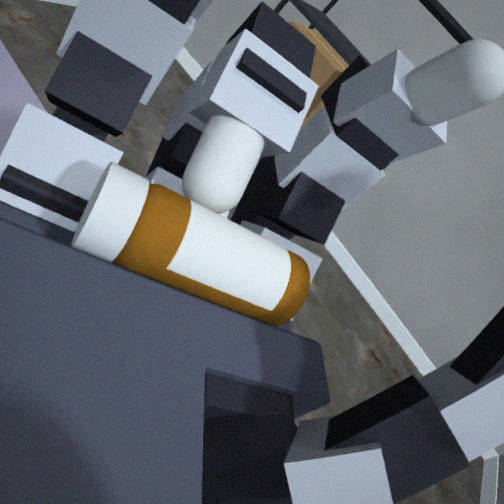

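execute_actions(actions=[{"rows": [
[0.0002,0.0463,-0.0099,-0.0163,0.0003,-0.0002,0.754,0,0.576,0.696,0.754,0,0.576,0.696,0.754,0,0.576,0.696,0.714,0.678,0.226,0.168,0.4,-0.6,0,0.0333,0.0025,-0.01235,0.0004,0.001,0.046,0,-0.008,0.28,0.32,0,-0.648,-0.938,0.046,0,-0.008,0.28,-0.104,0.266,0.032,-0.018,0.4,-0.1],
[0.0002,0.0463,-0.0099,-0.0163,0.0003,-0.0002,0.754,0,0.576,0.696,0.754,0,0.576,0.696,0.754,0,0.576,0.696,0.714,0.678,0.226,0.168,0.4,-0.6,0,0.0333,0.0025,-0.01235,0.0004,0.001,0.046,0,-0.008,0.28,0.345,0,-0.632,-0.925,0.046,0,-0.008,0.28,-0.104,0.266,0.032,-0.018,0.4,-0.1],
[0.0002,0.0463,-0.0099,-0.0163,0.0003,-0.0002,0.754,0,0.576,0.696,0.754,0,0.576,0.696,0.754,0,0.576,0.696,0.714,0.678,0.226,0.168,0.4,-0.6,0,0.0333,0.0025,-0.01235,0.0004,0.001,0.046,0,-0.008,0.28,0.37,0,-0.632,-0.925,0.046,0,-0.008,0.28,-0.104,0.266,0.032,-0.018,0.4,-0.1],
[0.0002,0.0463,-0.0099,-0.0163,0.0003,-0.0002,0.754,0,0.576,0.696,0.754,0,0.576,0.696,0.754,0,0.576,0.696,0.714,0.678,0.226,0.168,0.4,-0.6,0,0.0333,0.0025,-0.01235,0.0004,0.001,0.046,0,-0.008,0.28,0.397,0,-0.635,-0.925,0.046,0,-0.008,0.28,-0.104,0.266,0.032,-0.018,0.4,-0.1],
[0.0002,0.0463,-0.0099,-0.0163,0.0003,-0.0002,0.754,0,0.576,0.696,0.754,0,0.576,0.696,0.754,0,0.576,0.696,0.714,0.678,0.226,0.168,0.4,-0.6,0,0.0333,0.0025,-0.01235,0.0004,0.001,0.046,0,-0.008,0.28,0.424,0,-0.64,-0.925,0.046,0,-0.008,0.28,-0.104,0.266,0.032,-0.018,0.4,-0.1],
[0.0002,0.0463,-0.0099,-0.0163,0.0003,-0.0002,0.754,0,0.576,0.696,0.754,0,0.576,0.696,0.754,0,0.576,0.696,0.714,0.678,0.226,0.168,0.4,-0.6,0,0.0333,0.0025,-0.01235,0.0004,0.001,0.046,0,-0.008,0.28,0.45,0,-0.645,-0.925,0.046,0,-0.008,0.28,-0.104,0.266,0.032,-0.018,0.4,-0.1],
[0.0002,0.0463,-0.0099,-0.0163,0.0003,-0.0002,0.754,0,0.576,0.696,0.754,0,0.576,0.696,0.754,0,0.576,0.696,0.714,0.678,0.226,0.168,0.4,-0.6,0,0.0333,0.0025,-0.01235,0.0004,0.001,0.046,0,-0.008,0.28,0.476,0,-0.65,-0.912,0.046,0,-0.008,0.28,-0.104,0.266,0.032,-0.018,0.4,-0.1],
[0.0002,0.0463,-0.0099,-0.0163,0.0003,-0.0002,0.754,0,0.576,0.696,0.754,0,0.576,0.696,0.754,0,0.576,0.696,0.714,0.678,0.226,0.168,0.4,-0.6,0,0.0333,0.0025,-0.01235,0.0004,0.001,0.046,0,-0.008,0.28,0.499,0,-0.65,-0.89,0.046,0,-0.008,0.28,-0.104,0.266,0.032,-0.018,0.4,-0.1],
[0.0002,0.0463,-0.0099,-0.0163,0.0003,-0.0002,0.754,0,0.576,0.696,0.754,0,0.576,0.696,0.754,0,0.576,0.696,0.714,0.678,0.226,0.168,0.4,-0.6,0,0.0333,0.0025,-0.01235,0.0004,0.001,0.046,0,-0.008,0.28,0.499,0,-0.65,-0.86,0.046,0,-0.008,0.28,-0.104,0.266,0.032,-0.018,0.4,-0.1],
[0.0002,0.0463,-0.0099,-0.0163,0.0003,-0.0002,0.754,0,0.576,0.696,0.754,0,0.576,0.696,0.754,0,0.576,0.696,0.714,0.678,0.226,0.168,0.4,-0.6,0,0.0333,0.0025,-0.01235,0.0004,0.001,0.046,0,-0.008,0.28,0.499,0,-0.65,-0.825,0.046,0,-0.008,0.28,-0.104,0.266,0.032,-0.018,0.4,-0.1],
[0.0002,0.0463,-0.0099,-0.0163,0.0003,-0.0002,0.754,0,0.576,0.696,0.754,0,0.576,0.696,0.754,0,0.576,0.696,0.714,0.678,0.226,0.168,0.4,-0.6,0,0.0333,0.0025,-0.01235,0.0004,0.001,0.046,0,-0.008,0.28,0.499,0,-0.65,-0.79,0.046,0,-0.008,0.28,-0.104,0.266,0.032,-0.018,0.4,-0.1],
[0.0002,0.0463,-0.0099,-0.0163,0.0003,-0.0002,0.754,0,0.576,0.696,0.754,0,0.576,0.696,0.754,0,0.576,0.696,0.714,0.678,0.226,0.168,0.4,-0.6,0,0.0333,0.0025,-0.01235,0.0004,0.001,0.046,0,-0.008,0.28,0.499,0,-0.65,-0.755,0.046,0,-0.008,0.28,-0.104,0.266,0.032,-0.018,0.4,-0.1],
[0.0002,0.0463,-0.0099,-0.0163,0.0003,-0.0002,0.754,0,0.576,0.696,0.754,0,0.576,0.696,0.754,0,0.576,0.696,0.714,0.678,0.226,0.168,0.4,-0.6,0,0.0333,0.0025,-0.01235,0.0004,0.001,0.046,0,-0.008,0.28,0.499,0,-0.65,-0.72,0.046,0,-0.008,0.28,-0.104,0.266,0.032,-0.018,0.4,-0.1],
[0.0002,0.0463,-0.0099,-0.0163,0.0003,-0.0002,0.754,0,0.576,0.696,0.754,0,0.576,0.696,0.754,0,0.576,0.696,0.714,0.678,0.226,0.168,0.4,-0.6,0,0.0333,0.0025,-0.01235,0.0004,0.001,0.046,0,-0.008,0.28,0.499,0,-0.655,-0.685,0.046,0,-0.008,0.28,-0.104,0.266,0.032,-0.018,0.4,-0.1],
[0.0002,0.0463,-0.0099,-0.0163,0.0003,-0.0002,0.754,0,0.576,0.696,0.754,0,0.576,0.696,0.754,0,0.576,0.696,0.714,0.678,0.226,0.168,0.4,-0.6,0,0.0333,0.0025,-0.01235,0.0004,0.001,0.046,0,-0.008,0.28,0.499,0,-0.665,-0.65,0.046,0,-0.008,0.28,-0.104,0.266,0.032,-0.018,0.4,-0.1]
], "steps": 15}])

execute_actions(actions=[{"rows": [
[0.0002,0.0463,-0.0099,-0.0163,0.0003,-0.0002,0.754,0,0.576,0.696,0.754,0,0.576,0.696,0.754,0,0.576,0.696,0.714,0.678,0.226,0.168,0.4,-0.6,0,0.0333,0.0025,-0.01235,0.0004,0.001,0.046,0,-0.008,0.28,0.499,0,-0.68,-0.615,0.046,0,-0.008,0.28,-0.104,0.266,0.032,-0.018,0.4,-0.1],
[0.0002,0.0463,-0.0099,-0.0163,0.0003,-0.0002,0.754,0,0.576,0.696,0.754,0,0.576,0.696,0.754,0,0.576,0.696,0.714,0.678,0.226,0.168,0.4,-0.6,0,0.0333,0.0025,-0.01235,0.0004,0.001,0.046,0,-0.008,0.28,0.499,0,-0.70,-0.58,0.046,0,-0.008,0.28,-0.104,0.266,0.032,-0.018,0.4,-0.1],
[0.0002,0.0463,-0.0099,-0.0163,0.0003,-0.0002,0.754,0,0.576,0.696,0.754,0,0.576,0.696,0.754,0,0.576,0.696,0.714,0.678,0.226,0.168,0.4,-0.6,0,0.0333,0.0025,-0.01235,0.0004,0.001,0.046,0,-0.008,0.28,0.499,0,-0.722,-0.545,0.046,0,-0.008,0.28,-0.104,0.266,0.032,-0.018,0.4,-0.1],
[0.0002,0.0463,-0.0099,-0.0163,0.0003,-0.0002,0.754,0,0.576,0.696,0.754,0,0.576,0.696,0.754,0,0.576,0.696,0.714,0.678,0.226,0.168,0.4,-0.6,0,0.0333,0.0025,-0.01235,0.0004,0.001,0.046,0,-0.008,0.28,0.499,0,-0.745,-0.51,0.046,0,-0.008,0.28,-0.104,0.266,0.032,-0.018,0.4,-0.1],
[0.0002,0.0463,-0.0099,-0.0163,0.0003,-0.0002,0.754,0,0.576,0.696,0.754,0,0.576,0.696,0.754,0,0.576,0.696,0.714,0.678,0.226,0.168,0.4,-0.6,0,0.0333,0.0025,-0.01235,0.0004,0.001,0.046,0,-0.008,0.28,0.499,0,-0.767,-0.478,0.046,0,-0.008,0.28,-0.104,0.266,0.032,-0.018,0.4,-0.1],
[0.0002,0.0463,-0.0099,-0.0163,0.0003,-0.0002,0.754,0,0.576,0.696,0.754,0,0.576,0.696,0.754,0,0.576,0.696,0.714,0.678,0.226,0.168,0.4,-0.6,0,0.0333,0.0025,-0.01235,0.0004,0.001,0.046,0,-0.008,0.28,0.499,0,-0.788,-0.452,0.046,0,-0.008,0.28,-0.104,0.266,0.032,-0.018,0.4,-0.1],
[0.0002,0.0463,-0.0099,-0.0163,0.0003,-0.0002,0.754,0,0.576,0.696,0.754,0,0.576,0.696,0.754,0,0.576,0.696,0.714,0.678,0.226,0.168,0.4,-0.6,0,0.0333,0.0025,-0.01235,0.0004,0.001,0.046,0,-0.008,0.28,0.499,0,-0.808,-0.437,0.046,0,-0.008,0.28,-0.104,0.266,0.032,-0.018,0.4,-0.1],
[0.0002,0.0463,-0.0099,-0.0163,0.0003,-0.0002,0.754,0,0.576,0.696,0.754,0,0.576,0.696,0.754,0,0.576,0.696,0.714,0.678,0.226,0.168,0.4,-0.6,0,0.0333,0.0025,-0.01235,0.0004,0.001,0.046,0,-0.008,0.28,0.499,0,-0.828,-0.432,0.046,0,-0.008,0.28,-0.104,0.266,0.032,-0.018,0.4,-0.1],
[0.0002,0.0463,-0.0099,-0.0163,0.0003,-0.0002,0.754,0,0.576,0.696,0.754,0,0.576,0.696,0.754,0,0.576,0.696,0.714,0.678,0.226,0.168,0.4,-0.6,0,0.0333,0.0025,-0.01235,0.0004,0.001,0.046,0,-0.008,0.28,0.499,0,-0.846,-0.432,0.046,0,-0.008,0.28,-0.104,0.266,0.032,-0.018,0.4,-0.1],
[0.0002,0.0463,-0.0099,-0.0163,0.0003,-0.0002,0.754,0,0.576,0.696,0.754,0,0.576,0.696,0.754,0,0.576,0.696,0.714,0.678,0.226,0.168,0.4,-0.6,0,0.0333,0.0025,-0.01235,0.0004,0.001,0.046,0,-0.008,0.28,0.499,0,-0.863,-0.432,0.046,0,-0.008,0.28,-0.104,0.266,0.032,-0.018,0.4,-0.1],
[0.0002,0.0463,-0.0099,-0.0163,0.0003,-0.0002,0.754,0,0.576,0.696,0.754,0,0.576,0.696,0.754,0,0.576,0.696,0.714,0.678,0.226,0.168,0.4,-0.6,0,0.0333,0.0025,-0.01235,0.0004,0.001,0.046,0,-0.008,0.28,0.499,0,-0.863,-0.432,0.046,0,-0.008,0.28,-0.104,0.266,0.032,-0.018,0.4,-0.1],
[0.0002,0.0463,-0.0099,-0.0163,0.0003,-0.0002,0.754,0,0.576,0.696,0.754,0,0.576,0.696,0.754,0,0.576,0.696,0.714,0.678,0.226,0.168,0.4,-0.6,0,0.0333,0.0025,-0.01235,0.0004,0.001,0.046,0,-0.008,0.28,0.490,0,-0.847,-0.461,0.046,0,-0.008,0.28,-0.104,0.266,0.032,-0.018,0.4,-0.1],
[0.0002,0.0463,-0.0099,-0.0163,0.0003,-0.0002,0.754,0,0.576,0.696,0.754,0,0.576,0.696,0.754,0,0.576,0.696,0.714,0.678,0.226,0.168,0.4,-0.6,0,0.0333,0.0025,-0.01235,0.0004,0.001,0.046,0,-0.008,0.28,0.481,0,-0.832,-0.489,0.046,0,-0.008,0.28,-0.104,0.266,0.032,-0.018,0.4,-0.1],
[0.0002,0.0463,-0.0099,-0.0163,0.0003,-0.0002,0.754,0,0.576,0.696,0.754,0,0.576,0.696,0.754,0,0.576,0.696,0.714,0.678,0.226,0.168,0.4,-0.6,0,0.0333,0.0025,-0.01235,0.0004,0.001,0.046,0,-0.008,0.28,0.472,0,-0.816,-0.518,0.046,0,-0.008,0.28,-0.104,0.266,0.032,-0.018,0.4,-0.1],
[0.0002,0.0463,-0.0099,-0.0163,0.0003,-0.0002,0.754,0,0.576,0.696,0.754,0,0.576,0.696,0.754,0,0.576,0.696,0.714,0.678,0.226,0.168,0.4,-0.6,0,0.0333,0.0025,-0.01235,0.0004,0.001,0.046,0,-0.008,0.28,0.462,0,-0.800,-0.547,0.046,0,-0.008,0.28,-0.104,0.266,0.032,-0.018,0.4,-0.1]
], "steps": 15}])

execute_actions(actions=[{"rows": [
[0.0002,0.0463,-0.0099,-0.0163,0.0003,-0.0002,0.754,0,0.576,0.696,0.754,0,0.576,0.696,0.754,0,0.576,0.696,0.714,0.678,0.226,0.168,0.4,-0.6,0,0.0333,0.0025,-0.01235,0.0004,0.001,0.046,0,-0.008,0.28,0.453,0,-0.785,-0.575,0.046,0,-0.008,0.28,-0.104,0.266,0.032,-0.018,0.4,-0.1],
[0.0002,0.0463,-0.0099,-0.0163,0.0003,-0.0002,0.754,0,0.576,0.696,0.754,0,0.576,0.696,0.754,0,0.576,0.696,0.714,0.678,0.226,0.168,0.4,-0.6,0,0.0333,0.0025,-0.01235,0.0004,0.001,0.046,0,-0.008,0.28,0.444,0,-0.769,-0.604,0.046,0,-0.008,0.28,-0.104,0.266,0.032,-0.018,0.4,-0.1],
[0.0002,0.0463,-0.0099,-0.0163,0.0003,-0.0002,0.754,0,0.576,0.696,0.754,0,0.576,0.696,0.754,0,0.576,0.696,0.714,0.678,0.226,0.168,0.4,-0.6,0,0.0333,0.0025,-0.01235,0.0004,0.001,0.046,0,-0.008,0.28,0.434,0,-0.757,-0.631,0.046,0,-0.008,0.28,-0.104,0.266,0.032,-0.018,0.4,-0.1],
[0.0002,0.0463,-0.0099,-0.0163,0.0003,-0.0002,0.754,0,0.576,0.696,0.754,0,0.576,0.696,0.754,0,0.576,0.696,0.714,0.678,0.226,0.168,0.4,-0.6,0,0.0333,0.0025,-0.01235,0.0004,0.001,0.046,0,-0.008,0.28,0.424,0,-0.745,-0.658,0.046,0,-0.008,0.28,-0.104,0.266,0.032,-0.018,0.4,-0.1],
[0.0002,0.0463,-0.0099,-0.0163,0.0003,-0.0002,0.754,0,0.576,0.696,0.754,0,0.576,0.696,0.754,0,0.576,0.696,0.714,0.678,0.226,0.168,0.4,-0.6,0,0.0333,0.0025,-0.01235,0.0004,0.001,0.046,0,-0.008,0.28,0.424,0,-0.745,-0.658,0.046,0,-0.008,0.28,-0.104,0.266,0.032,-0.018,0.4,-0.1],
[0.0002,0.0463,-0.0099,-0.0163,0.0003,-0.0002,0.754,0,0.576,0.696,0.754,0,0.576,0.696,0.754,0,0.576,0.696,0.714,0.678,0.226,0.168,0.4,-0.6,0,0.0333,0.0025,-0.01235,0.0004,0.001,0.046,0,-0.008,0.28,0.424,0,-0.745,-0.658,0.046,0,-0.008,0.28,-0.104,0.266,0.032,-0.018,0.4,-0.1],
[0.0002,0.0463,-0.0099,-0.0163,0.0003,-0.0002,0.754,0,0.576,0.696,0.754,0,0.576,0.696,0.754,0,0.576,0.696,0.714,0.678,0.226,0.168,0.4,-0.6,0,0.0333,0.0025,-0.01235,0.0004,0.001,0.046,0,-0.008,0.28,0.424,0,-0.745,-0.658,0.046,0,-0.008,0.28,-0.104,0.266,0.032,-0.018,0.4,-0.1],
[0.0002,0.0463,-0.0099,-0.0163,0.0003,-0.0002,0.754,0,0.576,0.696,0.754,0,0.576,0.696,0.754,0,0.576,0.696,0.714,0.678,0.226,0.168,0.4,-0.6,0,0.0333,0.0025,-0.01235,0.0004,0.001,0.046,0,-0.008,0.28,0.438,0,-0.74,-0.647,0.046,0,-0.008,0.28,-0.104,0.266,0.032,-0.018,0.4,-0.1],
[0.0002,0.0463,-0.0099,-0.0163,0.0003,-0.0002,0.754,0,0.576,0.696,0.754,0,0.576,0.696,0.754,0,0.576,0.696,0.714,0.678,0.226,0.168,0.4,-0.6,0,0.0333,0.0025,-0.01235,0.0004,0.001,0.046,0,-0.008,0.28,0.454,0,-0.732,-0.637,0.046,0,-0.008,0.28,-0.104,0.266,0.032,-0.018,0.4,-0.1],
[0.0002,0.0463,-0.0099,-0.0163,0.0003,-0.0002,0.754,0,0.576,0.696,0.754,0,0.576,0.696,0.754,0,0.576,0.696,0.714,0.678,0.226,0.168,0.4,-0.6,0,0.0333,0.0025,-0.01235,0.0004,0.001,0.046,0,-0.008,0.28,0.477,0,-0.72,-0.634,0.046,0,-0.008,0.28,-0.104,0.266,0.032,-0.018,0.4,-0.1],
[0.0002,0.0463,-0.0099,-0.0163,0.0003,-0.0002,0.754,0,0.576,0.696,0.754,0,0.576,0.696,0.754,0,0.576,0.696,0.714,0.678,0.226,0.168,0.4,-0.6,0,0.0333,0.0025,-0.01235,0.0004,0.001,0.046,0,-0.008,0.28,0.496,0,-0.70,-0.634,0.046,0,-0.008,0.28,-0.104,0.266,0.032,-0.018,0.4,-0.1],
[0.0002,0.0463,-0.0099,-0.0163,0.0003,-0.0002,0.754,0,0.576,0.696,0.754,0,0.576,0.696,0.754,0,0.576,0.696,0.714,0.678,0.226,0.168,0.4,-0.6,0,0.0333,0.0025,-0.01235,0.0004,0.001,0.046,0,-0.008,0.28,0.505,0,-0.672,-0.634,0.046,0,-0.008,0.28,-0.104,0.266,0.032,-0.018,0.4,-0.1],
[0.0002,0.0463,-0.0099,-0.0163,0.0003,-0.0002,0.754,0,0.576,0.696,0.754,0,0.576,0.696,0.754,0,0.576,0.696,0.714,0.678,0.226,0.168,0.4,-0.6,0,0.0333,0.0025,-0.01235,0.0004,0.001,0.046,0,-0.008,0.28,0.505,0,-0.64,-0.634,0.046,0,-0.008,0.28,-0.104,0.266,0.032,-0.018,0.4,-0.1],
[0.0002,0.0463,-0.0099,-0.0163,0.0003,-0.0002,0.754,0,0.576,0.696,0.754,0,0.576,0.696,0.754,0,0.576,0.696,0.714,0.678,0.226,0.168,0.4,-0.6,0,0.0333,0.0025,-0.01235,0.0004,0.001,0.046,0,-0.008,0.28,0.505,0,-0.608,-0.634,0.046,0,-0.008,0.28,-0.104,0.266,0.032,-0.018,0.4,-0.1],
[0.0002,0.0463,-0.0099,-0.0163,0.0003,-0.0002,0.754,0,0.576,0.696,0.754,0,0.576,0.696,0.754,0,0.576,0.696,0.714,0.678,0.226,0.168,0.4,-0.6,0,0.0333,0.0025,-0.01235,0.0004,0.001,0.046,0,-0.008,0.28,0.505,0,-0.58,-0.634,0.046,0,-0.008,0.28,-0.104,0.266,0.032,-0.018,0.4,-0.1]
], "steps": 15}])

execute_actions(actions=[{"steps": 14}], pictures=true)

zoom_image(camera="cam_right_wrist", region=[60, 140, 340, 350])

Scene clock: 69.43 s of 4800.00 s.
left_arm: end_effector_position=(+0.4014, +0.7872, +0.6046) hand_goal=(+0.754, +0.000, +0.576, +0.696, +0.754, +0.000, +0.576, +0.696, +0.754, +0.000, +0.576, +0.696, +0.714, +0.678, +0.226, +0.168) hand_measured=(+0.764, +0.000, +0.576, +0.696, +0.764, +0.000, +0.576, +0.696, +0.764, +0.000, +0.576, +0.696, +0.724, +0.678, +0.226, +0.168) hand_current_ma=(+57, +0, +4, +0, +52, +0, +4, +0, +55, +0, +4, +0, +53, -4, -1, -2) hand_state=(goal, goal, goal, goal, goal, goal, goal, goal, goal, goal, goal, goal, goal, goal, goal, goal) hand_current_limit=0.40 hand_speed=-0.60 end_effector_quat_wxyz=(+0.290, +0.280, +0.627, +0.667) | right_arm: end_effector_position=(+0.4287, -0.0863, +0.3960) hand_goal=(+0.046, +0.000, -0.008, +0.280, +0.500, +0.000, -0.650, -0.790, +0.046, +0.000, -0.008, +0.280, -0.104, +0.266, +0.032, -0.018) hand_measured=(+0.062, +0.000, -0.006, +0.282, +0.502, +0.000, -0.648, -0.876, +0.064, +0.000, -0.004, +0.282, -0.088, +0.270, +0.034, -0.016) hand_current_ma=(+87, +0, +14, +14, +45, +0, +10, -84, +95, +0, +15, +12, +79, +31, +11, +11) hand_state=(goal, goal, goal, goal, moving, goal, goal, moving, goal, goal, goal, goal, goal, goal, goal, goal) hand_current_limit=0.40 hand_speed=-0.10 end_effector_quat_wxyz=(+0.285, +0.287, +0.653, +0.641)
Joint positions: left_arm=[0.626 1.056 1.089 0.023 0.001 0.009] | right_arm=[ 1.018  1.109  0.605  0.488  0.071 -0.003]
Joint velocities: left_arm=[-0.015 -0.005 -0.002 -0.017  0.007 -0.022] | right_arm=[-0.015 -0.005 -0.007 -0.017  0.007 -0.066]
Steps of this call (steps 1 to 90: nothing new was sent; then 0.63 s passed at rest; steps 91 to 101: the first 11 steps of this action). Readings (end_effector_position | what the end effector reports):
91: left_arm (+0.4014, +0.7872, +0.6046) | right_arm (+0.4287, -0.0863, +0.3960) | left_arm hand_goal=(+0.754, +0.000, +0.576, +0.696, +0.754, +0.000, +0.576, +0.696, +0.754, +0.000, +0.576, +0.696, +0.714, +0.678, +0.226, +0.168) hand_measured=(+0.764, +0.000, +0.576, +0.696, +0.764, +0.000, +0.576, +0.696, +0.764, +0.000, +0.576, +0.696, +0.724, +0.678, +0.226, +0.168) hand_current_ma=(+57, +0, +4, +0, +52, +0, +4, +0, +55, +0, +4, +0, +53, -4, -1, -2) hand_state=(goal, goal, goal, goal, goal, goal, goal, goal, goal, goal, goal, goal, goal, goal, goal, goal) hand_current_limit=0.40 hand_speed=-0.60 | right_arm hand_goal=(+0.046, +0.000, -0.008, +0.280, +0.320, +0.000, -0.648, -0.938, +0.046, +0.000, -0.008, +0.280, -0.104, +0.266, +0.032, -0.018) hand_measured=(+0.062, +0.000, -0.006, +0.282, +0.328, +0.000, -0.626, -0.920, +0.064, +0.000, -0.004, +0.282, -0.088, +0.270, +0.034, -0.016) hand_current_ma=(+87, +0, +14, +14, +188, +0, +224, +180, +95, +0, +15, +12, +79, +31, +11, +11) hand_state=(goal, goal, goal, goal, moving, goal, moving, moving, goal, goal, goal, goal, goal, goal, goal, goal) hand_current_limit=0.40 hand_speed=-0.10
92: left_arm (+0.4014, +0.7872, +0.6046) | right_arm (+0.4287, -0.0863, +0.3960) | left_arm hand_goal=(+0.754, +0.000, +0.576, +0.696, +0.754, +0.000, +0.576, +0.696, +0.754, +0.000, +0.576, +0.696, +0.714, +0.678, +0.226, +0.168) hand_measured=(+0.764, +0.000, +0.576, +0.696, +0.764, +0.000, +0.576, +0.696, +0.764, +0.000, +0.576, +0.696, +0.724, +0.678, +0.226, +0.168) hand_current_ma=(+57, +0, +4, +0, +52, +0, +4, +0, +55, +0, +4, +0, +53, -4, -1, -2) hand_state=(goal, goal, goal, goal, goal, goal, goal, goal, goal, goal, goal, goal, goal, goal, goal, goal) hand_current_limit=0.40 hand_speed=-0.60 | right_arm hand_goal=(+0.046, +0.000, -0.008, +0.280, +0.346, +0.000, -0.632, -0.924, +0.046, +0.000, -0.008, +0.280, -0.104, +0.266, +0.032, -0.018) hand_measured=(+0.062, +0.000, -0.006, +0.282, +0.330, +0.000, -0.626, -0.920, +0.064, +0.000, -0.004, +0.282, -0.088, +0.270, +0.034, -0.016) hand_current_ma=(+87, +0, +14, +14, +51, +0, +119, +82, +95, +0, +15, +12, +79, +31, +11, +11) hand_state=(goal, goal, goal, goal, moving, goal, moving, moving, goal, goal, goal, goal, goal, goal, goal, goal) hand_current_limit=0.40 hand_speed=-0.10
94: left_arm (+0.4014, +0.7872, +0.6046) | right_arm (+0.4287, -0.0863, +0.3960) | left_arm hand_goal=(+0.754, +0.000, +0.576, +0.696, +0.754, +0.000, +0.576, +0.696, +0.754, +0.000, +0.576, +0.696, +0.714, +0.678, +0.226, +0.168) hand_measured=(+0.764, +0.000, +0.576, +0.696, +0.764, +0.000, +0.576, +0.696, +0.764, +0.000, +0.576, +0.696, +0.724, +0.678, +0.226, +0.168) hand_current_ma=(+57, +0, +4, +0, +52, +0, +4, +0, +55, +0, +4, +0, +53, -4, -1, -2) hand_state=(goal, goal, goal, goal, goal, goal, goal, goal, goal, goal, goal, goal, goal, goal, goal, goal) hand_current_limit=0.40 hand_speed=-0.60 | right_arm hand_goal=(+0.046, +0.000, -0.008, +0.280, +0.398, +0.000, -0.634, -0.924, +0.046, +0.000, -0.008, +0.280, -0.104, +0.266, +0.032, -0.018) hand_measured=(+0.062, +0.000, -0.006, +0.282, +0.348, +0.000, -0.624, -0.920, +0.064, +0.000, -0.004, +0.282, -0.088, +0.270, +0.034, -0.016) hand_current_ma=(+87, +0, +14, +14, -8, +0, +21, +14, +95, +0, +15, +12, +79, +31, +11, +11) hand_state=(goal, goal, goal, goal, moving, goal, moving, goal, goal, goal, goal, goal, goal, goal, goal, goal) hand_current_limit=0.40 hand_speed=-0.10
98: left_arm (+0.4014, +0.7872, +0.6046) | right_arm (+0.4287, -0.0863, +0.3960) | left_arm hand_goal=(+0.754, +0.000, +0.576, +0.696, +0.754, +0.000, +0.576, +0.696, +0.754, +0.000, +0.576, +0.696, +0.714, +0.678, +0.226, +0.168) hand_measured=(+0.764, +0.000, +0.576, +0.696, +0.764, +0.000, +0.576, +0.696, +0.764, +0.000, +0.576, +0.696, +0.724, +0.678, +0.226, +0.168) hand_current_ma=(+57, +0, +4, +0, +52, +0, +4, +0, +55, +0, +4, +0, +53, -4, -1, -2) hand_state=(goal, goal, goal, goal, goal, goal, goal, goal, goal, goal, goal, goal, goal, goal, goal, goal) hand_current_limit=0.40 hand_speed=-0.60 | right_arm hand_goal=(+0.046, +0.000, -0.008, +0.280, +0.500, +0.000, -0.650, -0.890, +0.046, +0.000, -0.008, +0.280, -0.104, +0.266, +0.032, -0.018) hand_measured=(+0.062, +0.000, -0.006, +0.282, +0.444, +0.000, -0.640, -0.920, +0.064, +0.000, -0.004, +0.282, -0.088, +0.270, +0.034, -0.016) hand_current_ma=(+87, +0, +14, +14, -5, +0, +19, -37, +95, +0, +15, +12, +79, +31, +11, +11) hand_state=(goal, goal, goal, goal, moving, goal, moving, moving, goal, goal, goal, goal, goal, goal, goal, goal) hand_current_limit=0.40 hand_speed=-0.10
101: the state above

Scene clock: 69.93 s of 4800.00 s.
left_arm: end_effector_position=(+0.4014, +0.7872, +0.6046) hand_goal=(+0.754, +0.000, +0.576, +0.696, +0.754, +0.000, +0.576, +0.696, +0.754, +0.000, +0.576, +0.696, +0.714, +0.678, +0.226, +0.168) hand_measured=(+0.764, +0.000, +0.576, +0.696, +0.764, +0.000, +0.576, +0.696, +0.764, +0.000, +0.576, +0.696, +0.724, +0.678, +0.226, +0.168) hand_current_ma=(+57, +0, +4, +0, +52, +0, +4, +0, +55, +0, +4, +0, +53, -4, -1, -2) hand_state=(goal, goal, goal, goal, goal, goal, goal, goal, goal, goal, goal, goal, goal, goal, goal, goal) hand_current_limit=0.40 hand_speed=-0.60 end_effector_quat_wxyz=(+0.290, +0.280, +0.627, +0.667) | right_arm: end_effector_position=(+0.4287, -0.0863, +0.3960) hand_goal=(+0.046, +0.000, -0.008, +0.280, +0.500, +0.000, -0.862, -0.432, +0.046, +0.000, -0.008, +0.280, -0.104, +0.266, +0.032, -0.018) hand_measured=(+0.062, +0.000, -0.006, +0.282, +0.506, +0.000, -0.836, -0.438, +0.064, +0.000, -0.004, +0.282, -0.088, +0.270, +0.034, -0.016) hand_current_ma=(+87, +0, +14, +14, +31, +0, +32, -14, +95, +0, +15, +12, +79, +31, +11, +11) hand_state=(goal, goal, goal, goal, goal, goal, moving, moving, goal, goal, goal, goal, goal, goal, goal, goal) hand_current_limit=0.40 hand_speed=-0.10 end_effector_quat_wxyz=(+0.285, +0.287, +0.653, +0.641)
Joint positions: left_arm=[0.626 1.056 1.089 0.023 0.001 0.009] | right_arm=[ 1.018  1.109  0.605  0.488  0.071 -0.003]
Joint velocities: left_arm=[ 0.005 -0.005  0.007  0.007 -0.022 -0.022] | right_arm=[-0.015 -0.005  0.002  0.007 -0.066 -0.022]
Off your previous action's commanded pose (left_arm): 0.028 m, 3 deg at its last step (step 4 of this call).
Off your previous action's commanded pose (right_arm): 0.020 m, 2 deg at its last step (step 4 of this call).
Steps of this call (steps 1 to 4: the last 4 steps of your previous action; steps 5 to 15: the first 11 steps of this action, its rows measured from where the robot was after step 4). Readings (end_effector_position | what the end effector reports):
4: left_arm (+0.4014, +0.7872, +0.6046) | right_arm (+0.4287, -0.0863, +0.3960) | left_arm hand_goal=(+0.754, +0.000, +0.576, +0.696, +0.754, +0.000, +0.576, +0.696, +0.754, +0.000, +0.576, +0.696, +0.714, +0.678, +0.226, +0.168) hand_measured=(+0.764, +0.000, +0.576, +0.696, +0.764, +0.000, +0.576, +0.696, +0.764, +0.000, +0.576, +0.696, +0.724, +0.678, +0.226, +0.168) hand_current_ma=(+57, +0, +4, +0, +52, +0, +4, +0, +55, +0, +4, +0, +53, -4, -1, -2) hand_state=(goal, goal, goal, goal, goal, goal, goal, goal, goal, goal, goal, goal, goal, goal, goal, goal) hand_current_limit=0.40 hand_speed=-0.60 | right_arm hand_goal=(+0.046, +0.000, -0.008, +0.280, +0.500, +0.000, -0.664, -0.650, +0.046, +0.000, -0.008, +0.280, -0.104, +0.266, +0.032, -0.018) hand_measured=(+0.062, +0.000, -0.006, +0.282, +0.506, +0.000, -0.648, -0.740, +0.064, +0.000, -0.004, +0.282, -0.088, +0.270, +0.034, -0.016) hand_current_ma=(+87, +0, +14, +14, +31, +0, +20, -73, +95, +0, +15, +12, +79, +31, +11, +11) hand_state=(goal, goal, goal, goal, goal, goal, moving, moving, goal, goal, goal, goal, goal, goal, goal, goal) hand_current_limit=0.40 hand_speed=-0.10
5: left_arm (+0.4014, +0.7872, +0.6046) | right_arm (+0.4287, -0.0863, +0.3960) | left_arm hand_goal=(+0.754, +0.000, +0.576, +0.696, +0.754, +0.000, +0.576, +0.696, +0.754, +0.000, +0.576, +0.696, +0.714, +0.678, +0.226, +0.168) hand_measured=(+0.764, +0.000, +0.576, +0.696, +0.764, +0.000, +0.576, +0.696, +0.764, +0.000, +0.576, +0.696, +0.724, +0.678, +0.226, +0.168) hand_current_ma=(+57, +0, +4, +0, +52, +0, +4, +0, +55, +0, +4, +0, +53, -4, -1, -2) hand_state=(goal, goal, goal, goal, goal, goal, goal, goal, goal, goal, goal, goal, goal, goal, goal, goal) hand_current_limit=0.40 hand_speed=-0.60 | right_arm hand_goal=(+0.046, +0.000, -0.008, +0.280, +0.500, +0.000, -0.680, -0.614, +0.046, +0.000, -0.008, +0.280, -0.104, +0.266, +0.032, -0.018) hand_measured=(+0.062, +0.000, -0.006, +0.282, +0.506, +0.000, -0.652, -0.704, +0.064, +0.000, -0.004, +0.282, -0.088, +0.270, +0.034, -0.016) hand_current_ma=(+87, +0, +14, +14, +31, +0, +31, -67, +95, +0, +15, +12, +79, +31, +11, +11) hand_state=(goal, goal, goal, goal, goal, goal, moving, moving, goal, goal, goal, goal, goal, goal, goal, goal) hand_current_limit=0.40 hand_speed=-0.10
6: left_arm (+0.4014, +0.7872, +0.6046) | right_arm (+0.4287, -0.0863, +0.3960) | left_arm hand_goal=(+0.754, +0.000, +0.576, +0.696, +0.754, +0.000, +0.576, +0.696, +0.754, +0.000, +0.576, +0.696, +0.714, +0.678, +0.226, +0.168) hand_measured=(+0.764, +0.000, +0.576, +0.696, +0.764, +0.000, +0.576, +0.696, +0.764, +0.000, +0.576, +0.696, +0.724, +0.678, +0.226, +0.168) hand_current_ma=(+57, +0, +4, +0, +52, +0, +4, +0, +55, +0, +4, +0, +53, -4, -1, -2) hand_state=(goal, goal, goal, goal, goal, goal, goal, goal, goal, goal, goal, goal, goal, goal, goal, goal) hand_current_limit=0.40 hand_speed=-0.60 | right_arm hand_goal=(+0.046, +0.000, -0.008, +0.280, +0.500, +0.000, -0.700, -0.580, +0.046, +0.000, -0.008, +0.280, -0.104, +0.266, +0.032, -0.018) hand_measured=(+0.062, +0.000, -0.006, +0.282, +0.506, +0.000, -0.660, -0.670, +0.064, +0.000, -0.004, +0.282, -0.088, +0.270, +0.034, -0.016) hand_current_ma=(+87, +0, +14, +14, +31, +0, +40, -73, +95, +0, +15, +12, +79, +31, +11, +11) hand_state=(goal, goal, goal, goal, goal, goal, moving, moving, goal, goal, goal, goal, goal, goal, goal, goal) hand_current_limit=0.40 hand_speed=-0.10
8: left_arm (+0.4014, +0.7872, +0.6046) | right_arm (+0.4287, -0.0863, +0.3960) | left_arm hand_goal=(+0.754, +0.000, +0.576, +0.696, +0.754, +0.000, +0.576, +0.696, +0.754, +0.000, +0.576, +0.696, +0.714, +0.678, +0.226, +0.168) hand_measured=(+0.764, +0.000, +0.576, +0.696, +0.764, +0.000, +0.576, +0.696, +0.764, +0.000, +0.576, +0.696, +0.724, +0.678, +0.226, +0.168) hand_current_ma=(+57, +0, +4, +0, +52, +0, +4, +0, +55, +0, +4, +0, +53, -4, -1, -2) hand_state=(goal, goal, goal, goal, goal, goal, goal, goal, goal, goal, goal, goal, goal, goal, goal, goal) hand_current_limit=0.40 hand_speed=-0.60 | right_arm hand_goal=(+0.046, +0.000, -0.008, +0.280, +0.500, +0.000, -0.744, -0.510, +0.046, +0.000, -0.008, +0.280, -0.104, +0.266, +0.032, -0.018) hand_measured=(+0.062, +0.000, -0.006, +0.282, +0.506, +0.000, -0.690, -0.600, +0.064, +0.000, -0.004, +0.282, -0.088, +0.270, +0.034, -0.016) hand_current_ma=(+87, +0, +14, +14, +31, +0, +42, -73, +95, +0, +15, +12, +79, +31, +11, +11) hand_state=(goal, goal, goal, goal, goal, goal, moving, moving, goal, goal, goal, goal, goal, goal, goal, goal) hand_current_limit=0.40 hand_speed=-0.10
12: left_arm (+0.4014, +0.7872, +0.6046) | right_arm (+0.4287, -0.0863, +0.3960) | left_arm hand_goal=(+0.754, +0.000, +0.576, +0.696, +0.754, +0.000, +0.576, +0.696, +0.754, +0.000, +0.576, +0.696, +0.714, +0.678, +0.226, +0.168) hand_measured=(+0.764, +0.000, +0.576, +0.696, +0.764, +0.000, +0.576, +0.696, +0.764, +0.000, +0.576, +0.696, +0.724, +0.678, +0.226, +0.168) hand_current_ma=(+57, +0, +4, +0, +52, +0, +4, +0, +55, +0, +4, +0, +53, -4, -1, -2) hand_state=(goal, goal, goal, goal, goal, goal, goal, goal, goal, goal, goal, goal, goal, goal, goal, goal) hand_current_limit=0.40 hand_speed=-0.60 | right_arm hand_goal=(+0.046, +0.000, -0.008, +0.280, +0.500, +0.000, -0.828, -0.432, +0.046, +0.000, -0.008, +0.280, -0.104, +0.266, +0.032, -0.018) hand_measured=(+0.062, +0.000, -0.006, +0.282, +0.506, +0.000, -0.776, -0.470, +0.064, +0.000, -0.004, +0.282, -0.088, +0.270, +0.034, -0.016) hand_current_ma=(+87, +0, +14, +14, +31, +0, +31, -30, +95, +0, +15, +12, +79, +31, +11, +11) hand_state=(goal, goal, goal, goal, goal, goal, moving, moving, goal, goal, goal, goal, goal, goal, goal, goal) hand_current_limit=0.40 hand_speed=-0.10
15: the state above

Scene clock: 70.43 s of 4800.00 s.
left_arm: end_effector_position=(+0.4014, +0.7872, +0.6046) hand_goal=(+0.754, +0.000, +0.576, +0.696, +0.754, +0.000, +0.576, +0.696, +0.754, +0.000, +0.576, +0.696, +0.714, +0.678, +0.226, +0.168) hand_measured=(+0.764, +0.000, +0.576, +0.696, +0.764, +0.000, +0.576, +0.696, +0.764, +0.000, +0.576, +0.696, +0.724, +0.678, +0.226, +0.168) hand_current_ma=(+57, +0, +4, +0, +52, +0, +4, +0, +55, +0, +4, +0, +53, -4, -1, -2) hand_state=(goal, goal, goal, goal, goal, goal, goal, goal, goal, goal, goal, goal, goal, goal, goal, goal) hand_current_limit=0.40 hand_speed=-0.60 end_effector_quat_wxyz=(+0.290, +0.280, +0.627, +0.667) | right_arm: end_effector_position=(+0.4287, -0.0863, +0.3960) hand_goal=(+0.046, +0.000, -0.008, +0.280, +0.496, +0.000, -0.700, -0.634, +0.046, +0.000, -0.008, +0.280, -0.104, +0.266, +0.032, -0.018) hand_measured=(+0.062, +0.000, -0.006, +0.282, +0.458, +0.000, -0.730, -0.630, +0.064, +0.000, -0.004, +0.282, -0.088, +0.270, +0.034, -0.016) hand_current_ma=(+87, +0, +14, +14, -20, +0, -43, +13, +95, +0, +15, +12, +79, +31, +11, +11) hand_state=(goal, goal, goal, goal, moving, goal, moving, moving, goal, goal, goal, goal, goal, goal, goal, goal) hand_current_limit=0.40 hand_speed=-0.10 end_effector_quat_wxyz=(+0.285, +0.287, +0.653, +0.641)
Joint positions: left_arm=[0.626 1.056 1.089 0.023 0.001 0.009] | right_arm=[ 1.018  1.109  0.605  0.488  0.071 -0.003]
Joint velocities: left_arm=[-0.015 -0.005  0.007  0.002 -0.051 -0.051] | right_arm=[-0.005 -0.005  0.007  0.007 -0.037  0.037]
Off your previous action's commanded pose (left_arm): 0.028 m, 3 deg at its last step (step 4 of this call).
Off your previous action's commanded pose (right_arm): 0.020 m, 2 deg at its last step (step 4 of this call).
Steps of this call (steps 1 to 4: the last 4 steps of your previous action; steps 5 to 15: the first 11 steps of this action, its rows measured from where the robot was after step 4). Readings (end_effector_position | what the end effector reports):
4: left_arm (+0.4014, +0.7872, +0.6046) | right_arm (+0.4287, -0.0863, +0.3960) | left_arm hand_goal=(+0.754, +0.000, +0.576, +0.696, +0.754, +0.000, +0.576, +0.696, +0.754, +0.000, +0.576, +0.696, +0.714, +0.678, +0.226, +0.168) hand_measured=(+0.764, +0.000, +0.576, +0.696, +0.764, +0.000, +0.576, +0.696, +0.764, +0.000, +0.576, +0.696, +0.724, +0.678, +0.226, +0.168) hand_current_ma=(+57, +0, +4, +0, +52, +0, +4, +0, +55, +0, +4, +0, +53, -4, -1, -2) hand_state=(goal, goal, goal, goal, goal, goal, goal, goal, goal, goal, goal, goal, goal, goal, goal, goal) hand_current_limit=0.40 hand_speed=-0.60 | right_arm hand_goal=(+0.046, +0.000, -0.008, +0.280, +0.462, +0.000, -0.800, -0.546, +0.046, +0.000, -0.008, +0.280, -0.104, +0.266, +0.032, -0.018) hand_measured=(+0.062, +0.000, -0.006, +0.282, +0.504, +0.000, -0.826, -0.460, +0.064, +0.000, -0.004, +0.282, -0.088, +0.270, +0.034, -0.016) hand_current_ma=(+87, +0, +14, +14, +138, +0, +21, +165, +95, +0, +15, +12, +79, +31, +11, +11) hand_state=(goal, goal, goal, goal, moving, goal, moving, moving, goal, goal, goal, goal, goal, goal, goal, goal) hand_current_limit=0.40 hand_speed=-0.10
5: left_arm (+0.4014, +0.7872, +0.6046) | right_arm (+0.4287, -0.0863, +0.3960) | left_arm hand_goal=(+0.754, +0.000, +0.576, +0.696, +0.754, +0.000, +0.576, +0.696, +0.754, +0.000, +0.576, +0.696, +0.714, +0.678, +0.226, +0.168) hand_measured=(+0.764, +0.000, +0.576, +0.696, +0.764, +0.000, +0.576, +0.696, +0.764, +0.000, +0.576, +0.696, +0.724, +0.678, +0.226, +0.168) hand_current_ma=(+57, +0, +4, +0, +52, +0, +4, +0, +55, +0, +4, +0, +53, -4, -1, -2) hand_state=(goal, goal, goal, goal, goal, goal, goal, goal, goal, goal, goal, goal, goal, goal, goal, goal) hand_current_limit=0.40 hand_speed=-0.60 | right_arm hand_goal=(+0.046, +0.000, -0.008, +0.280, +0.454, +0.000, -0.784, -0.574, +0.046, +0.000, -0.008, +0.280, -0.104, +0.266, +0.032, -0.018) hand_measured=(+0.062, +0.000, -0.006, +0.282, +0.498, +0.000, -0.812, -0.484, +0.064, +0.000, -0.004, +0.282, -0.088, +0.270, +0.034, -0.016) hand_current_ma=(+87, +0, +14, +14, +138, +0, +27, +157, +95, +0, +15, +12, +79, +31, +11, +11) hand_state=(goal, goal, goal, goal, moving, goal, moving, moving, goal, goal, goal, goal, goal, goal, goal, goal) hand_current_limit=0.40 hand_speed=-0.10
6: left_arm (+0.4014, +0.7872, +0.6046) | right_arm (+0.4287, -0.0863, +0.3960) | left_arm hand_goal=(+0.754, +0.000, +0.576, +0.696, +0.754, +0.000, +0.576, +0.696, +0.754, +0.000, +0.576, +0.696, +0.714, +0.678, +0.226, +0.168) hand_measured=(+0.764, +0.000, +0.576, +0.696, +0.764, +0.000, +0.576, +0.696, +0.764, +0.000, +0.576, +0.696, +0.724, +0.678, +0.226, +0.168) hand_current_ma=(+57, +0, +4, +0, +52, +0, +4, +0, +55, +0, +4, +0, +53, -4, -1, -2) hand_state=(goal, goal, goal, goal, goal, goal, goal, goal, goal, goal, goal, goal, goal, goal, goal, goal) hand_current_limit=0.40 hand_speed=-0.60 | right_arm hand_goal=(+0.046, +0.000, -0.008, +0.280, +0.444, +0.000, -0.768, -0.604, +0.046, +0.000, -0.008, +0.280, -0.104, +0.266, +0.032, -0.018) hand_measured=(+0.062, +0.000, -0.006, +0.282, +0.488, +0.000, -0.798, -0.510, +0.064, +0.000, -0.004, +0.282, -0.088, +0.270, +0.034, -0.016) hand_current_ma=(+87, +0, +14, +14, +130, +0, +26, +154, +95, +0, +15, +12, +79, +31, +11, +11) hand_state=(goal, goal, goal, goal, moving, goal, moving, moving, goal, goal, goal, goal, goal, goal, goal, goal) hand_current_limit=0.40 hand_speed=-0.10
8: left_arm (+0.4014, +0.7872, +0.6046) | right_arm (+0.4287, -0.0863, +0.3960) | left_arm hand_goal=(+0.754, +0.000, +0.576, +0.696, +0.754, +0.000, +0.576, +0.696, +0.754, +0.000, +0.576, +0.696, +0.714, +0.678, +0.226, +0.168) hand_measured=(+0.764, +0.000, +0.576, +0.696, +0.764, +0.000, +0.576, +0.696, +0.764, +0.000, +0.576, +0.696, +0.724, +0.678, +0.226, +0.168) hand_current_ma=(+57, +0, +4, +0, +52, +0, +4, +0, +55, +0, +4, +0, +53, -4, -1, -2) hand_state=(goal, goal, goal, goal, goal, goal, goal, goal, goal, goal, goal, goal, goal, goal, goal, goal) hand_current_limit=0.40 hand_speed=-0.60 | right_arm hand_goal=(+0.046, +0.000, -0.008, +0.280, +0.424, +0.000, -0.744, -0.658, +0.046, +0.000, -0.008, +0.280, -0.104, +0.266, +0.032, -0.018) hand_measured=(+0.062, +0.000, -0.006, +0.282, +0.470, +0.000, -0.766, -0.564, +0.064, +0.000, -0.004, +0.282, -0.088, +0.270, +0.034, -0.016) hand_current_ma=(+87, +0, +14, +14, +134, +0, +33, +151, +95, +0, +15, +12, +79, +31, +11, +11) hand_state=(goal, goal, goal, goal, moving, goal, moving, moving, goal, goal, goal, goal, goal, goal, goal, goal) hand_current_limit=0.40 hand_speed=-0.10
12: left_arm (+0.4014, +0.7872, +0.6046) | right_arm (+0.4287, -0.0863, +0.3960) | left_arm hand_goal=(+0.754, +0.000, +0.576, +0.696, +0.754, +0.000, +0.576, +0.696, +0.754, +0.000, +0.576, +0.696, +0.714, +0.678, +0.226, +0.168) hand_measured=(+0.764, +0.000, +0.576, +0.696, +0.764, +0.000, +0.576, +0.696, +0.764, +0.000, +0.576, +0.696, +0.724, +0.678, +0.226, +0.168) hand_current_ma=(+57, +0, +4, +0, +52, +0, +4, +0, +55, +0, +4, +0, +53, -4, -1, -2) hand_state=(goal, goal, goal, goal, goal, goal, goal, goal, goal, goal, goal, goal, goal, goal, goal, goal) hand_current_limit=0.40 hand_speed=-0.60 | right_arm hand_goal=(+0.046, +0.000, -0.008, +0.280, +0.438, +0.000, -0.740, -0.646, +0.046, +0.000, -0.008, +0.280, -0.104, +0.266, +0.032, -0.018) hand_measured=(+0.062, +0.000, -0.006, +0.282, +0.448, +0.000, -0.732, -0.630, +0.064, +0.000, -0.004, +0.282, -0.088, +0.270, +0.034, -0.016) hand_current_ma=(+87, +0, +14, +14, +130, +0, +64, +133, +95, +0, +15, +12, +79, +31, +11, +11) hand_state=(goal, goal, goal, goal, moving, goal, moving, moving, goal, goal, goal, goal, goal, goal, goal, goal) hand_current_limit=0.40 hand_speed=-0.10
15: the state above

Scene clock: 70.90 s of 4800.00 s.
left_arm: end_effector_position=(+0.4014, +0.7872, +0.6046) hand_goal=(+0.754, +0.000, +0.576, +0.696, +0.754, +0.000, +0.576, +0.696, +0.754, +0.000, +0.576, +0.696, +0.714, +0.678, +0.226, +0.168) hand_measured=(+0.764, +0.000, +0.576, +0.696, +0.764, +0.000, +0.576, +0.696, +0.764, +0.000, +0.576, +0.696, +0.724, +0.678, +0.226, +0.168) hand_current_ma=(+57, +0, +4, +0, +52, +0, +4, +0, +55, +0, +4, +0, +53, -4, -1, -2) hand_state=(goal, goal, goal, goal, goal, goal, goal, goal, goal, goal, goal, goal, goal, goal, goal, goal) hand_current_limit=0.40 hand_speed=-0.60 end_effector_quat_wxyz=(+0.290, +0.280, +0.627, +0.667) | right_arm: end_effector_position=(+0.4287, -0.0863, +0.3960) hand_goal=(+0.046, +0.000, -0.008, +0.280, +0.506, +0.000, -0.580, -0.634, +0.046, +0.000, -0.008, +0.280, -0.104, +0.266, +0.032, -0.018) hand_measured=(+0.062, +0.000, -0.006, +0.282, +0.512, +0.000, -0.584, -0.632, +0.064, +0.000, -0.004, +0.282, -0.088, +0.270, +0.034, -0.016) hand_current_ma=(+87, +0, +14, +14, +32, +0, -20, +12, +95, +0, +15, +12, +79, +31, +11, +11) hand_state=(goal, goal, goal, goal, goal, goal, goal, goal, goal, goal, goal, goal, goal, goal, goal, goal) hand_current_limit=0.40 hand_speed=-0.10 end_effector_quat_wxyz=(+0.285, +0.287, +0.653, +0.641)
Joint positions: left_arm=[0.626 1.056 1.089 0.023 0.001 0.009] | right_arm=[ 1.018  1.109  0.605  0.488  0.071 -0.003]
Joint velocities: left_arm=[ 0.005  0.005 -0.002 -0.007  0.022  0.007] | right_arm=[-0.005 -0.005  0.017 -0.007  0.051 -0.022]
Hand target (left_arm): +0.395, +0.782, +0.631; +0.296, +0.271, +0.610, +0.683
Hand target (right_arm): +0.430, -0.086, +0.416; +0.289, +0.282, +0.640, +0.654
Off the commanded pose (left_arm): 0.028 m, 3 deg.
Off the commanded pose (right_arm): 0.020 m, 2 deg.
Kept back: nothing.
Steps of this call (steps 1 to 4: the last 4 steps of your previous action; steps 5 to 14: nothing new was sent). Readings (end_effector_position | what the end effector reports):
1: left_arm (+0.4014, +0.7872, +0.6046) | right_arm (+0.4287, -0.0863, +0.3960) | left_arm hand_goal=(+0.754, +0.000, +0.576, +0.696, +0.754, +0.000, +0.576, +0.696, +0.754, +0.000, +0.576, +0.696, +0.714, +0.678, +0.226, +0.168) hand_measured=(+0.764, +0.000, +0.576, +0.696, +0.764, +0.000, +0.576, +0.696, +0.764, +0.000, +0.576, +0.696, +0.724, +0.678, +0.226, +0.168) hand_current_ma=(+57, +0, +4, +0, +52, +0, +4, +0, +55, +0, +4, +0, +53, -4, -1, -2) hand_state=(goal, goal, goal, goal, goal, goal, goal, goal, goal, goal, goal, goal, goal, goal, goal, goal) hand_current_limit=0.40 hand_speed=-0.60 | right_arm hand_goal=(+0.046, +0.000, -0.008, +0.280, +0.506, +0.000, -0.672, -0.634, +0.046, +0.000, -0.008, +0.280, -0.104, +0.266, +0.032, -0.018) hand_measured=(+0.062, +0.000, -0.006, +0.282, +0.476, +0.000, -0.724, -0.630, +0.064, +0.000, -0.004, +0.282, -0.088, +0.270, +0.034, -0.016) hand_current_ma=(+87, +0, +14, +14, +5, +0, -63, +14, +95, +0, +15, +12, +79, +31, +11, +11) hand_state=(goal, goal, goal, goal, moving, goal, moving, goal, goal, goal, goal, goal, goal, goal, goal, goal) hand_current_limit=0.40 hand_speed=-0.10
2: left_arm (+0.4014, +0.7872, +0.6046) | right_arm (+0.4287, -0.0863, +0.3960) | left_arm hand_goal=(+0.754, +0.000, +0.576, +0.696, +0.754, +0.000, +0.576, +0.696, +0.754, +0.000, +0.576, +0.696, +0.714, +0.678, +0.226, +0.168) hand_measured=(+0.764, +0.000, +0.576, +0.696, +0.764, +0.000, +0.576, +0.696, +0.764, +0.000, +0.576, +0.696, +0.724, +0.678, +0.226, +0.168) hand_current_ma=(+57, +0, +4, +0, +52, +0, +4, +0, +55, +0, +4, +0, +53, -4, -1, -2) hand_state=(goal, goal, goal, goal, goal, goal, goal, goal, goal, goal, goal, goal, goal, goal, goal, goal) hand_current_limit=0.40 hand_speed=-0.60 | right_arm hand_goal=(+0.046, +0.000, -0.008, +0.280, +0.506, +0.000, -0.640, -0.634, +0.046, +0.000, -0.008, +0.280, -0.104, +0.266, +0.032, -0.018) hand_measured=(+0.062, +0.000, -0.006, +0.282, +0.494, +0.000, -0.710, -0.630, +0.064, +0.000, -0.004, +0.282, -0.088, +0.270, +0.034, -0.016) hand_current_ma=(+87, +0, +14, +14, +28, +0, -73, +13, +95, +0, +15, +12, +79, +31, +11, +11) hand_state=(goal, goal, goal, goal, moving, goal, moving, goal, goal, goal, goal, goal, goal, goal, goal, goal) hand_current_limit=0.40 hand_speed=-0.10
4: left_arm (+0.4014, +0.7872, +0.6046) | right_arm (+0.4287, -0.0863, +0.3960) | left_arm hand_goal=(+0.754, +0.000, +0.576, +0.696, +0.754, +0.000, +0.576, +0.696, +0.754, +0.000, +0.576, +0.696, +0.714, +0.678, +0.226, +0.168) hand_measured=(+0.764, +0.000, +0.576, +0.696, +0.764, +0.000, +0.576, +0.696, +0.764, +0.000, +0.576, +0.696, +0.724, +0.678, +0.226, +0.168) hand_current_ma=(+57, +0, +4, +0, +52, +0, +4, +0, +55, +0, +4, +0, +53, -4, -1, -2) hand_state=(goal, goal, goal, goal, goal, goal, goal, goal, goal, goal, goal, goal, goal, goal, goal, goal) hand_current_limit=0.40 hand_speed=-0.60 | right_arm hand_goal=(+0.046, +0.000, -0.008, +0.280, +0.506, +0.000, -0.580, -0.634, +0.046, +0.000, -0.008, +0.280, -0.104, +0.266, +0.032, -0.018) hand_measured=(+0.062, +0.000, -0.006, +0.282, +0.510, +0.000, -0.658, -0.632, +0.064, +0.000, -0.004, +0.282, -0.088, +0.270, +0.034, -0.016) hand_current_ma=(+87, +0, +14, +14, +38, +0, -64, +12, +95, +0, +15, +12, +79, +31, +11, +11) hand_state=(goal, goal, goal, goal, moving, goal, moving, goal, goal, goal, goal, goal, goal, goal, goal, goal) hand_current_limit=0.40 hand_speed=-0.10
8: left_arm (+0.4014, +0.7872, +0.6046) | right_arm (+0.4287, -0.0863, +0.3960) | left_arm hand_goal=(+0.754, +0.000, +0.576, +0.696, +0.754, +0.000, +0.576, +0.696, +0.754, +0.000, +0.576, +0.696, +0.714, +0.678, +0.226, +0.168) hand_measured=(+0.764, +0.000, +0.576, +0.696, +0.764, +0.000, +0.576, +0.696, +0.764, +0.000, +0.576, +0.696, +0.724, +0.678, +0.226, +0.168) hand_current_ma=(+57, +0, +4, +0, +52, +0, +4, +0, +55, +0, +4, +0, +53, -4, -1, -2) hand_state=(goal, goal, goal, goal, goal, goal, goal, goal, goal, goal, goal, goal, goal, goal, goal, goal) hand_current_limit=0.40 hand_speed=-0.60 | right_arm hand_goal=(+0.046, +0.000, -0.008, +0.280, +0.506, +0.000, -0.580, -0.634, +0.046, +0.000, -0.008, +0.280, -0.104, +0.266, +0.032, -0.018) hand_measured=(+0.062, +0.000, -0.006, +0.282, +0.512, +0.000, -0.584, -0.632, +0.064, +0.000, -0.004, +0.282, -0.088, +0.270, +0.034, -0.016) hand_current_ma=(+87, +0, +14, +14, +32, +0, -16, +12, +95, +0, +15, +12, +79, +31, +11, +11) hand_state=(goal, goal, goal, goal, goal, goal, moving, goal, goal, goal, goal, goal, goal, goal, goal, goal) hand_current_limit=0.40 hand_speed=-0.10
14: the state above

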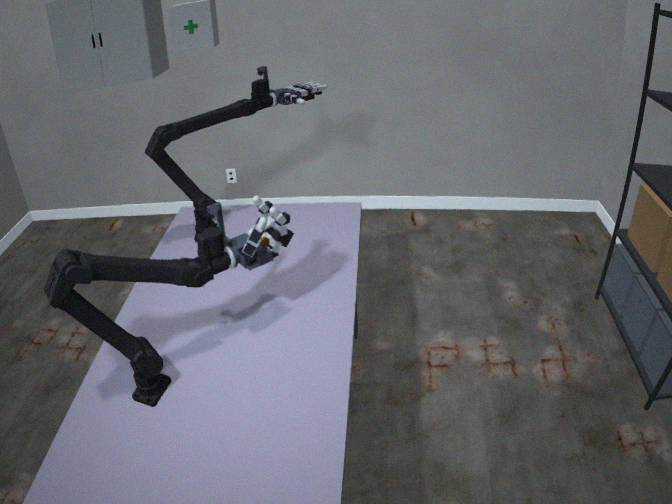

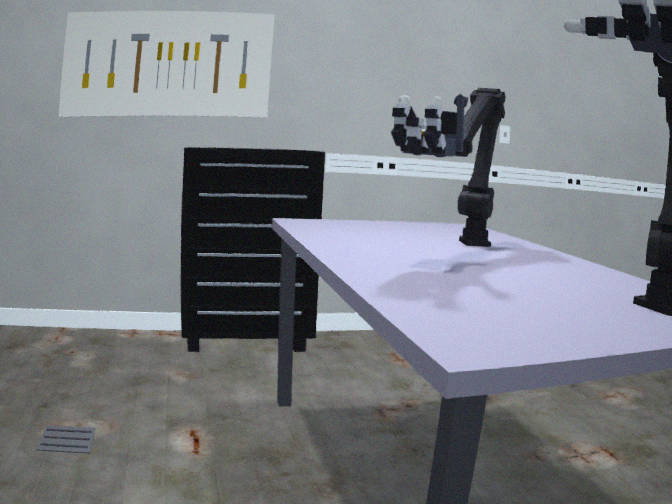

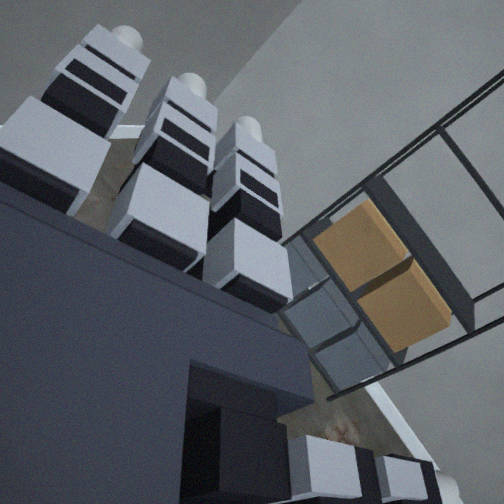

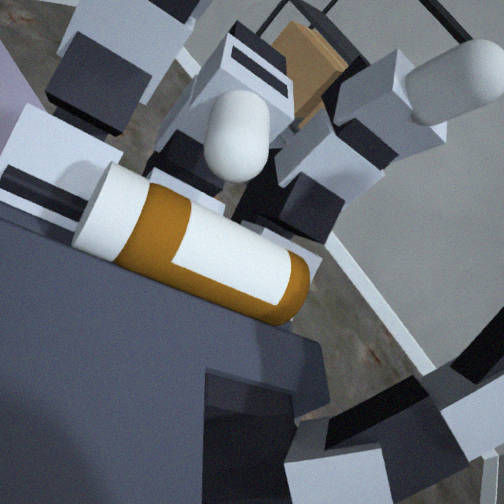

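Region (60, 140, 340, 350) of cam_right_wrist's 504x504 image, scaled by 1.800, with more detail than that image has; it fills the top 378 rows of this view, and the rest is white.

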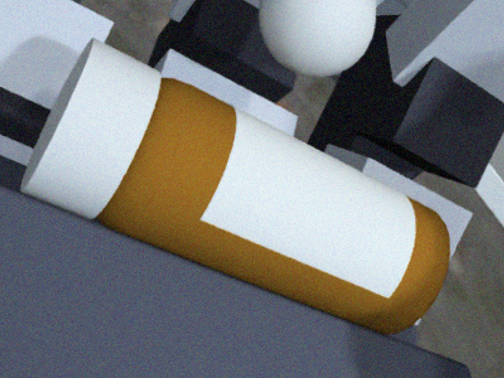

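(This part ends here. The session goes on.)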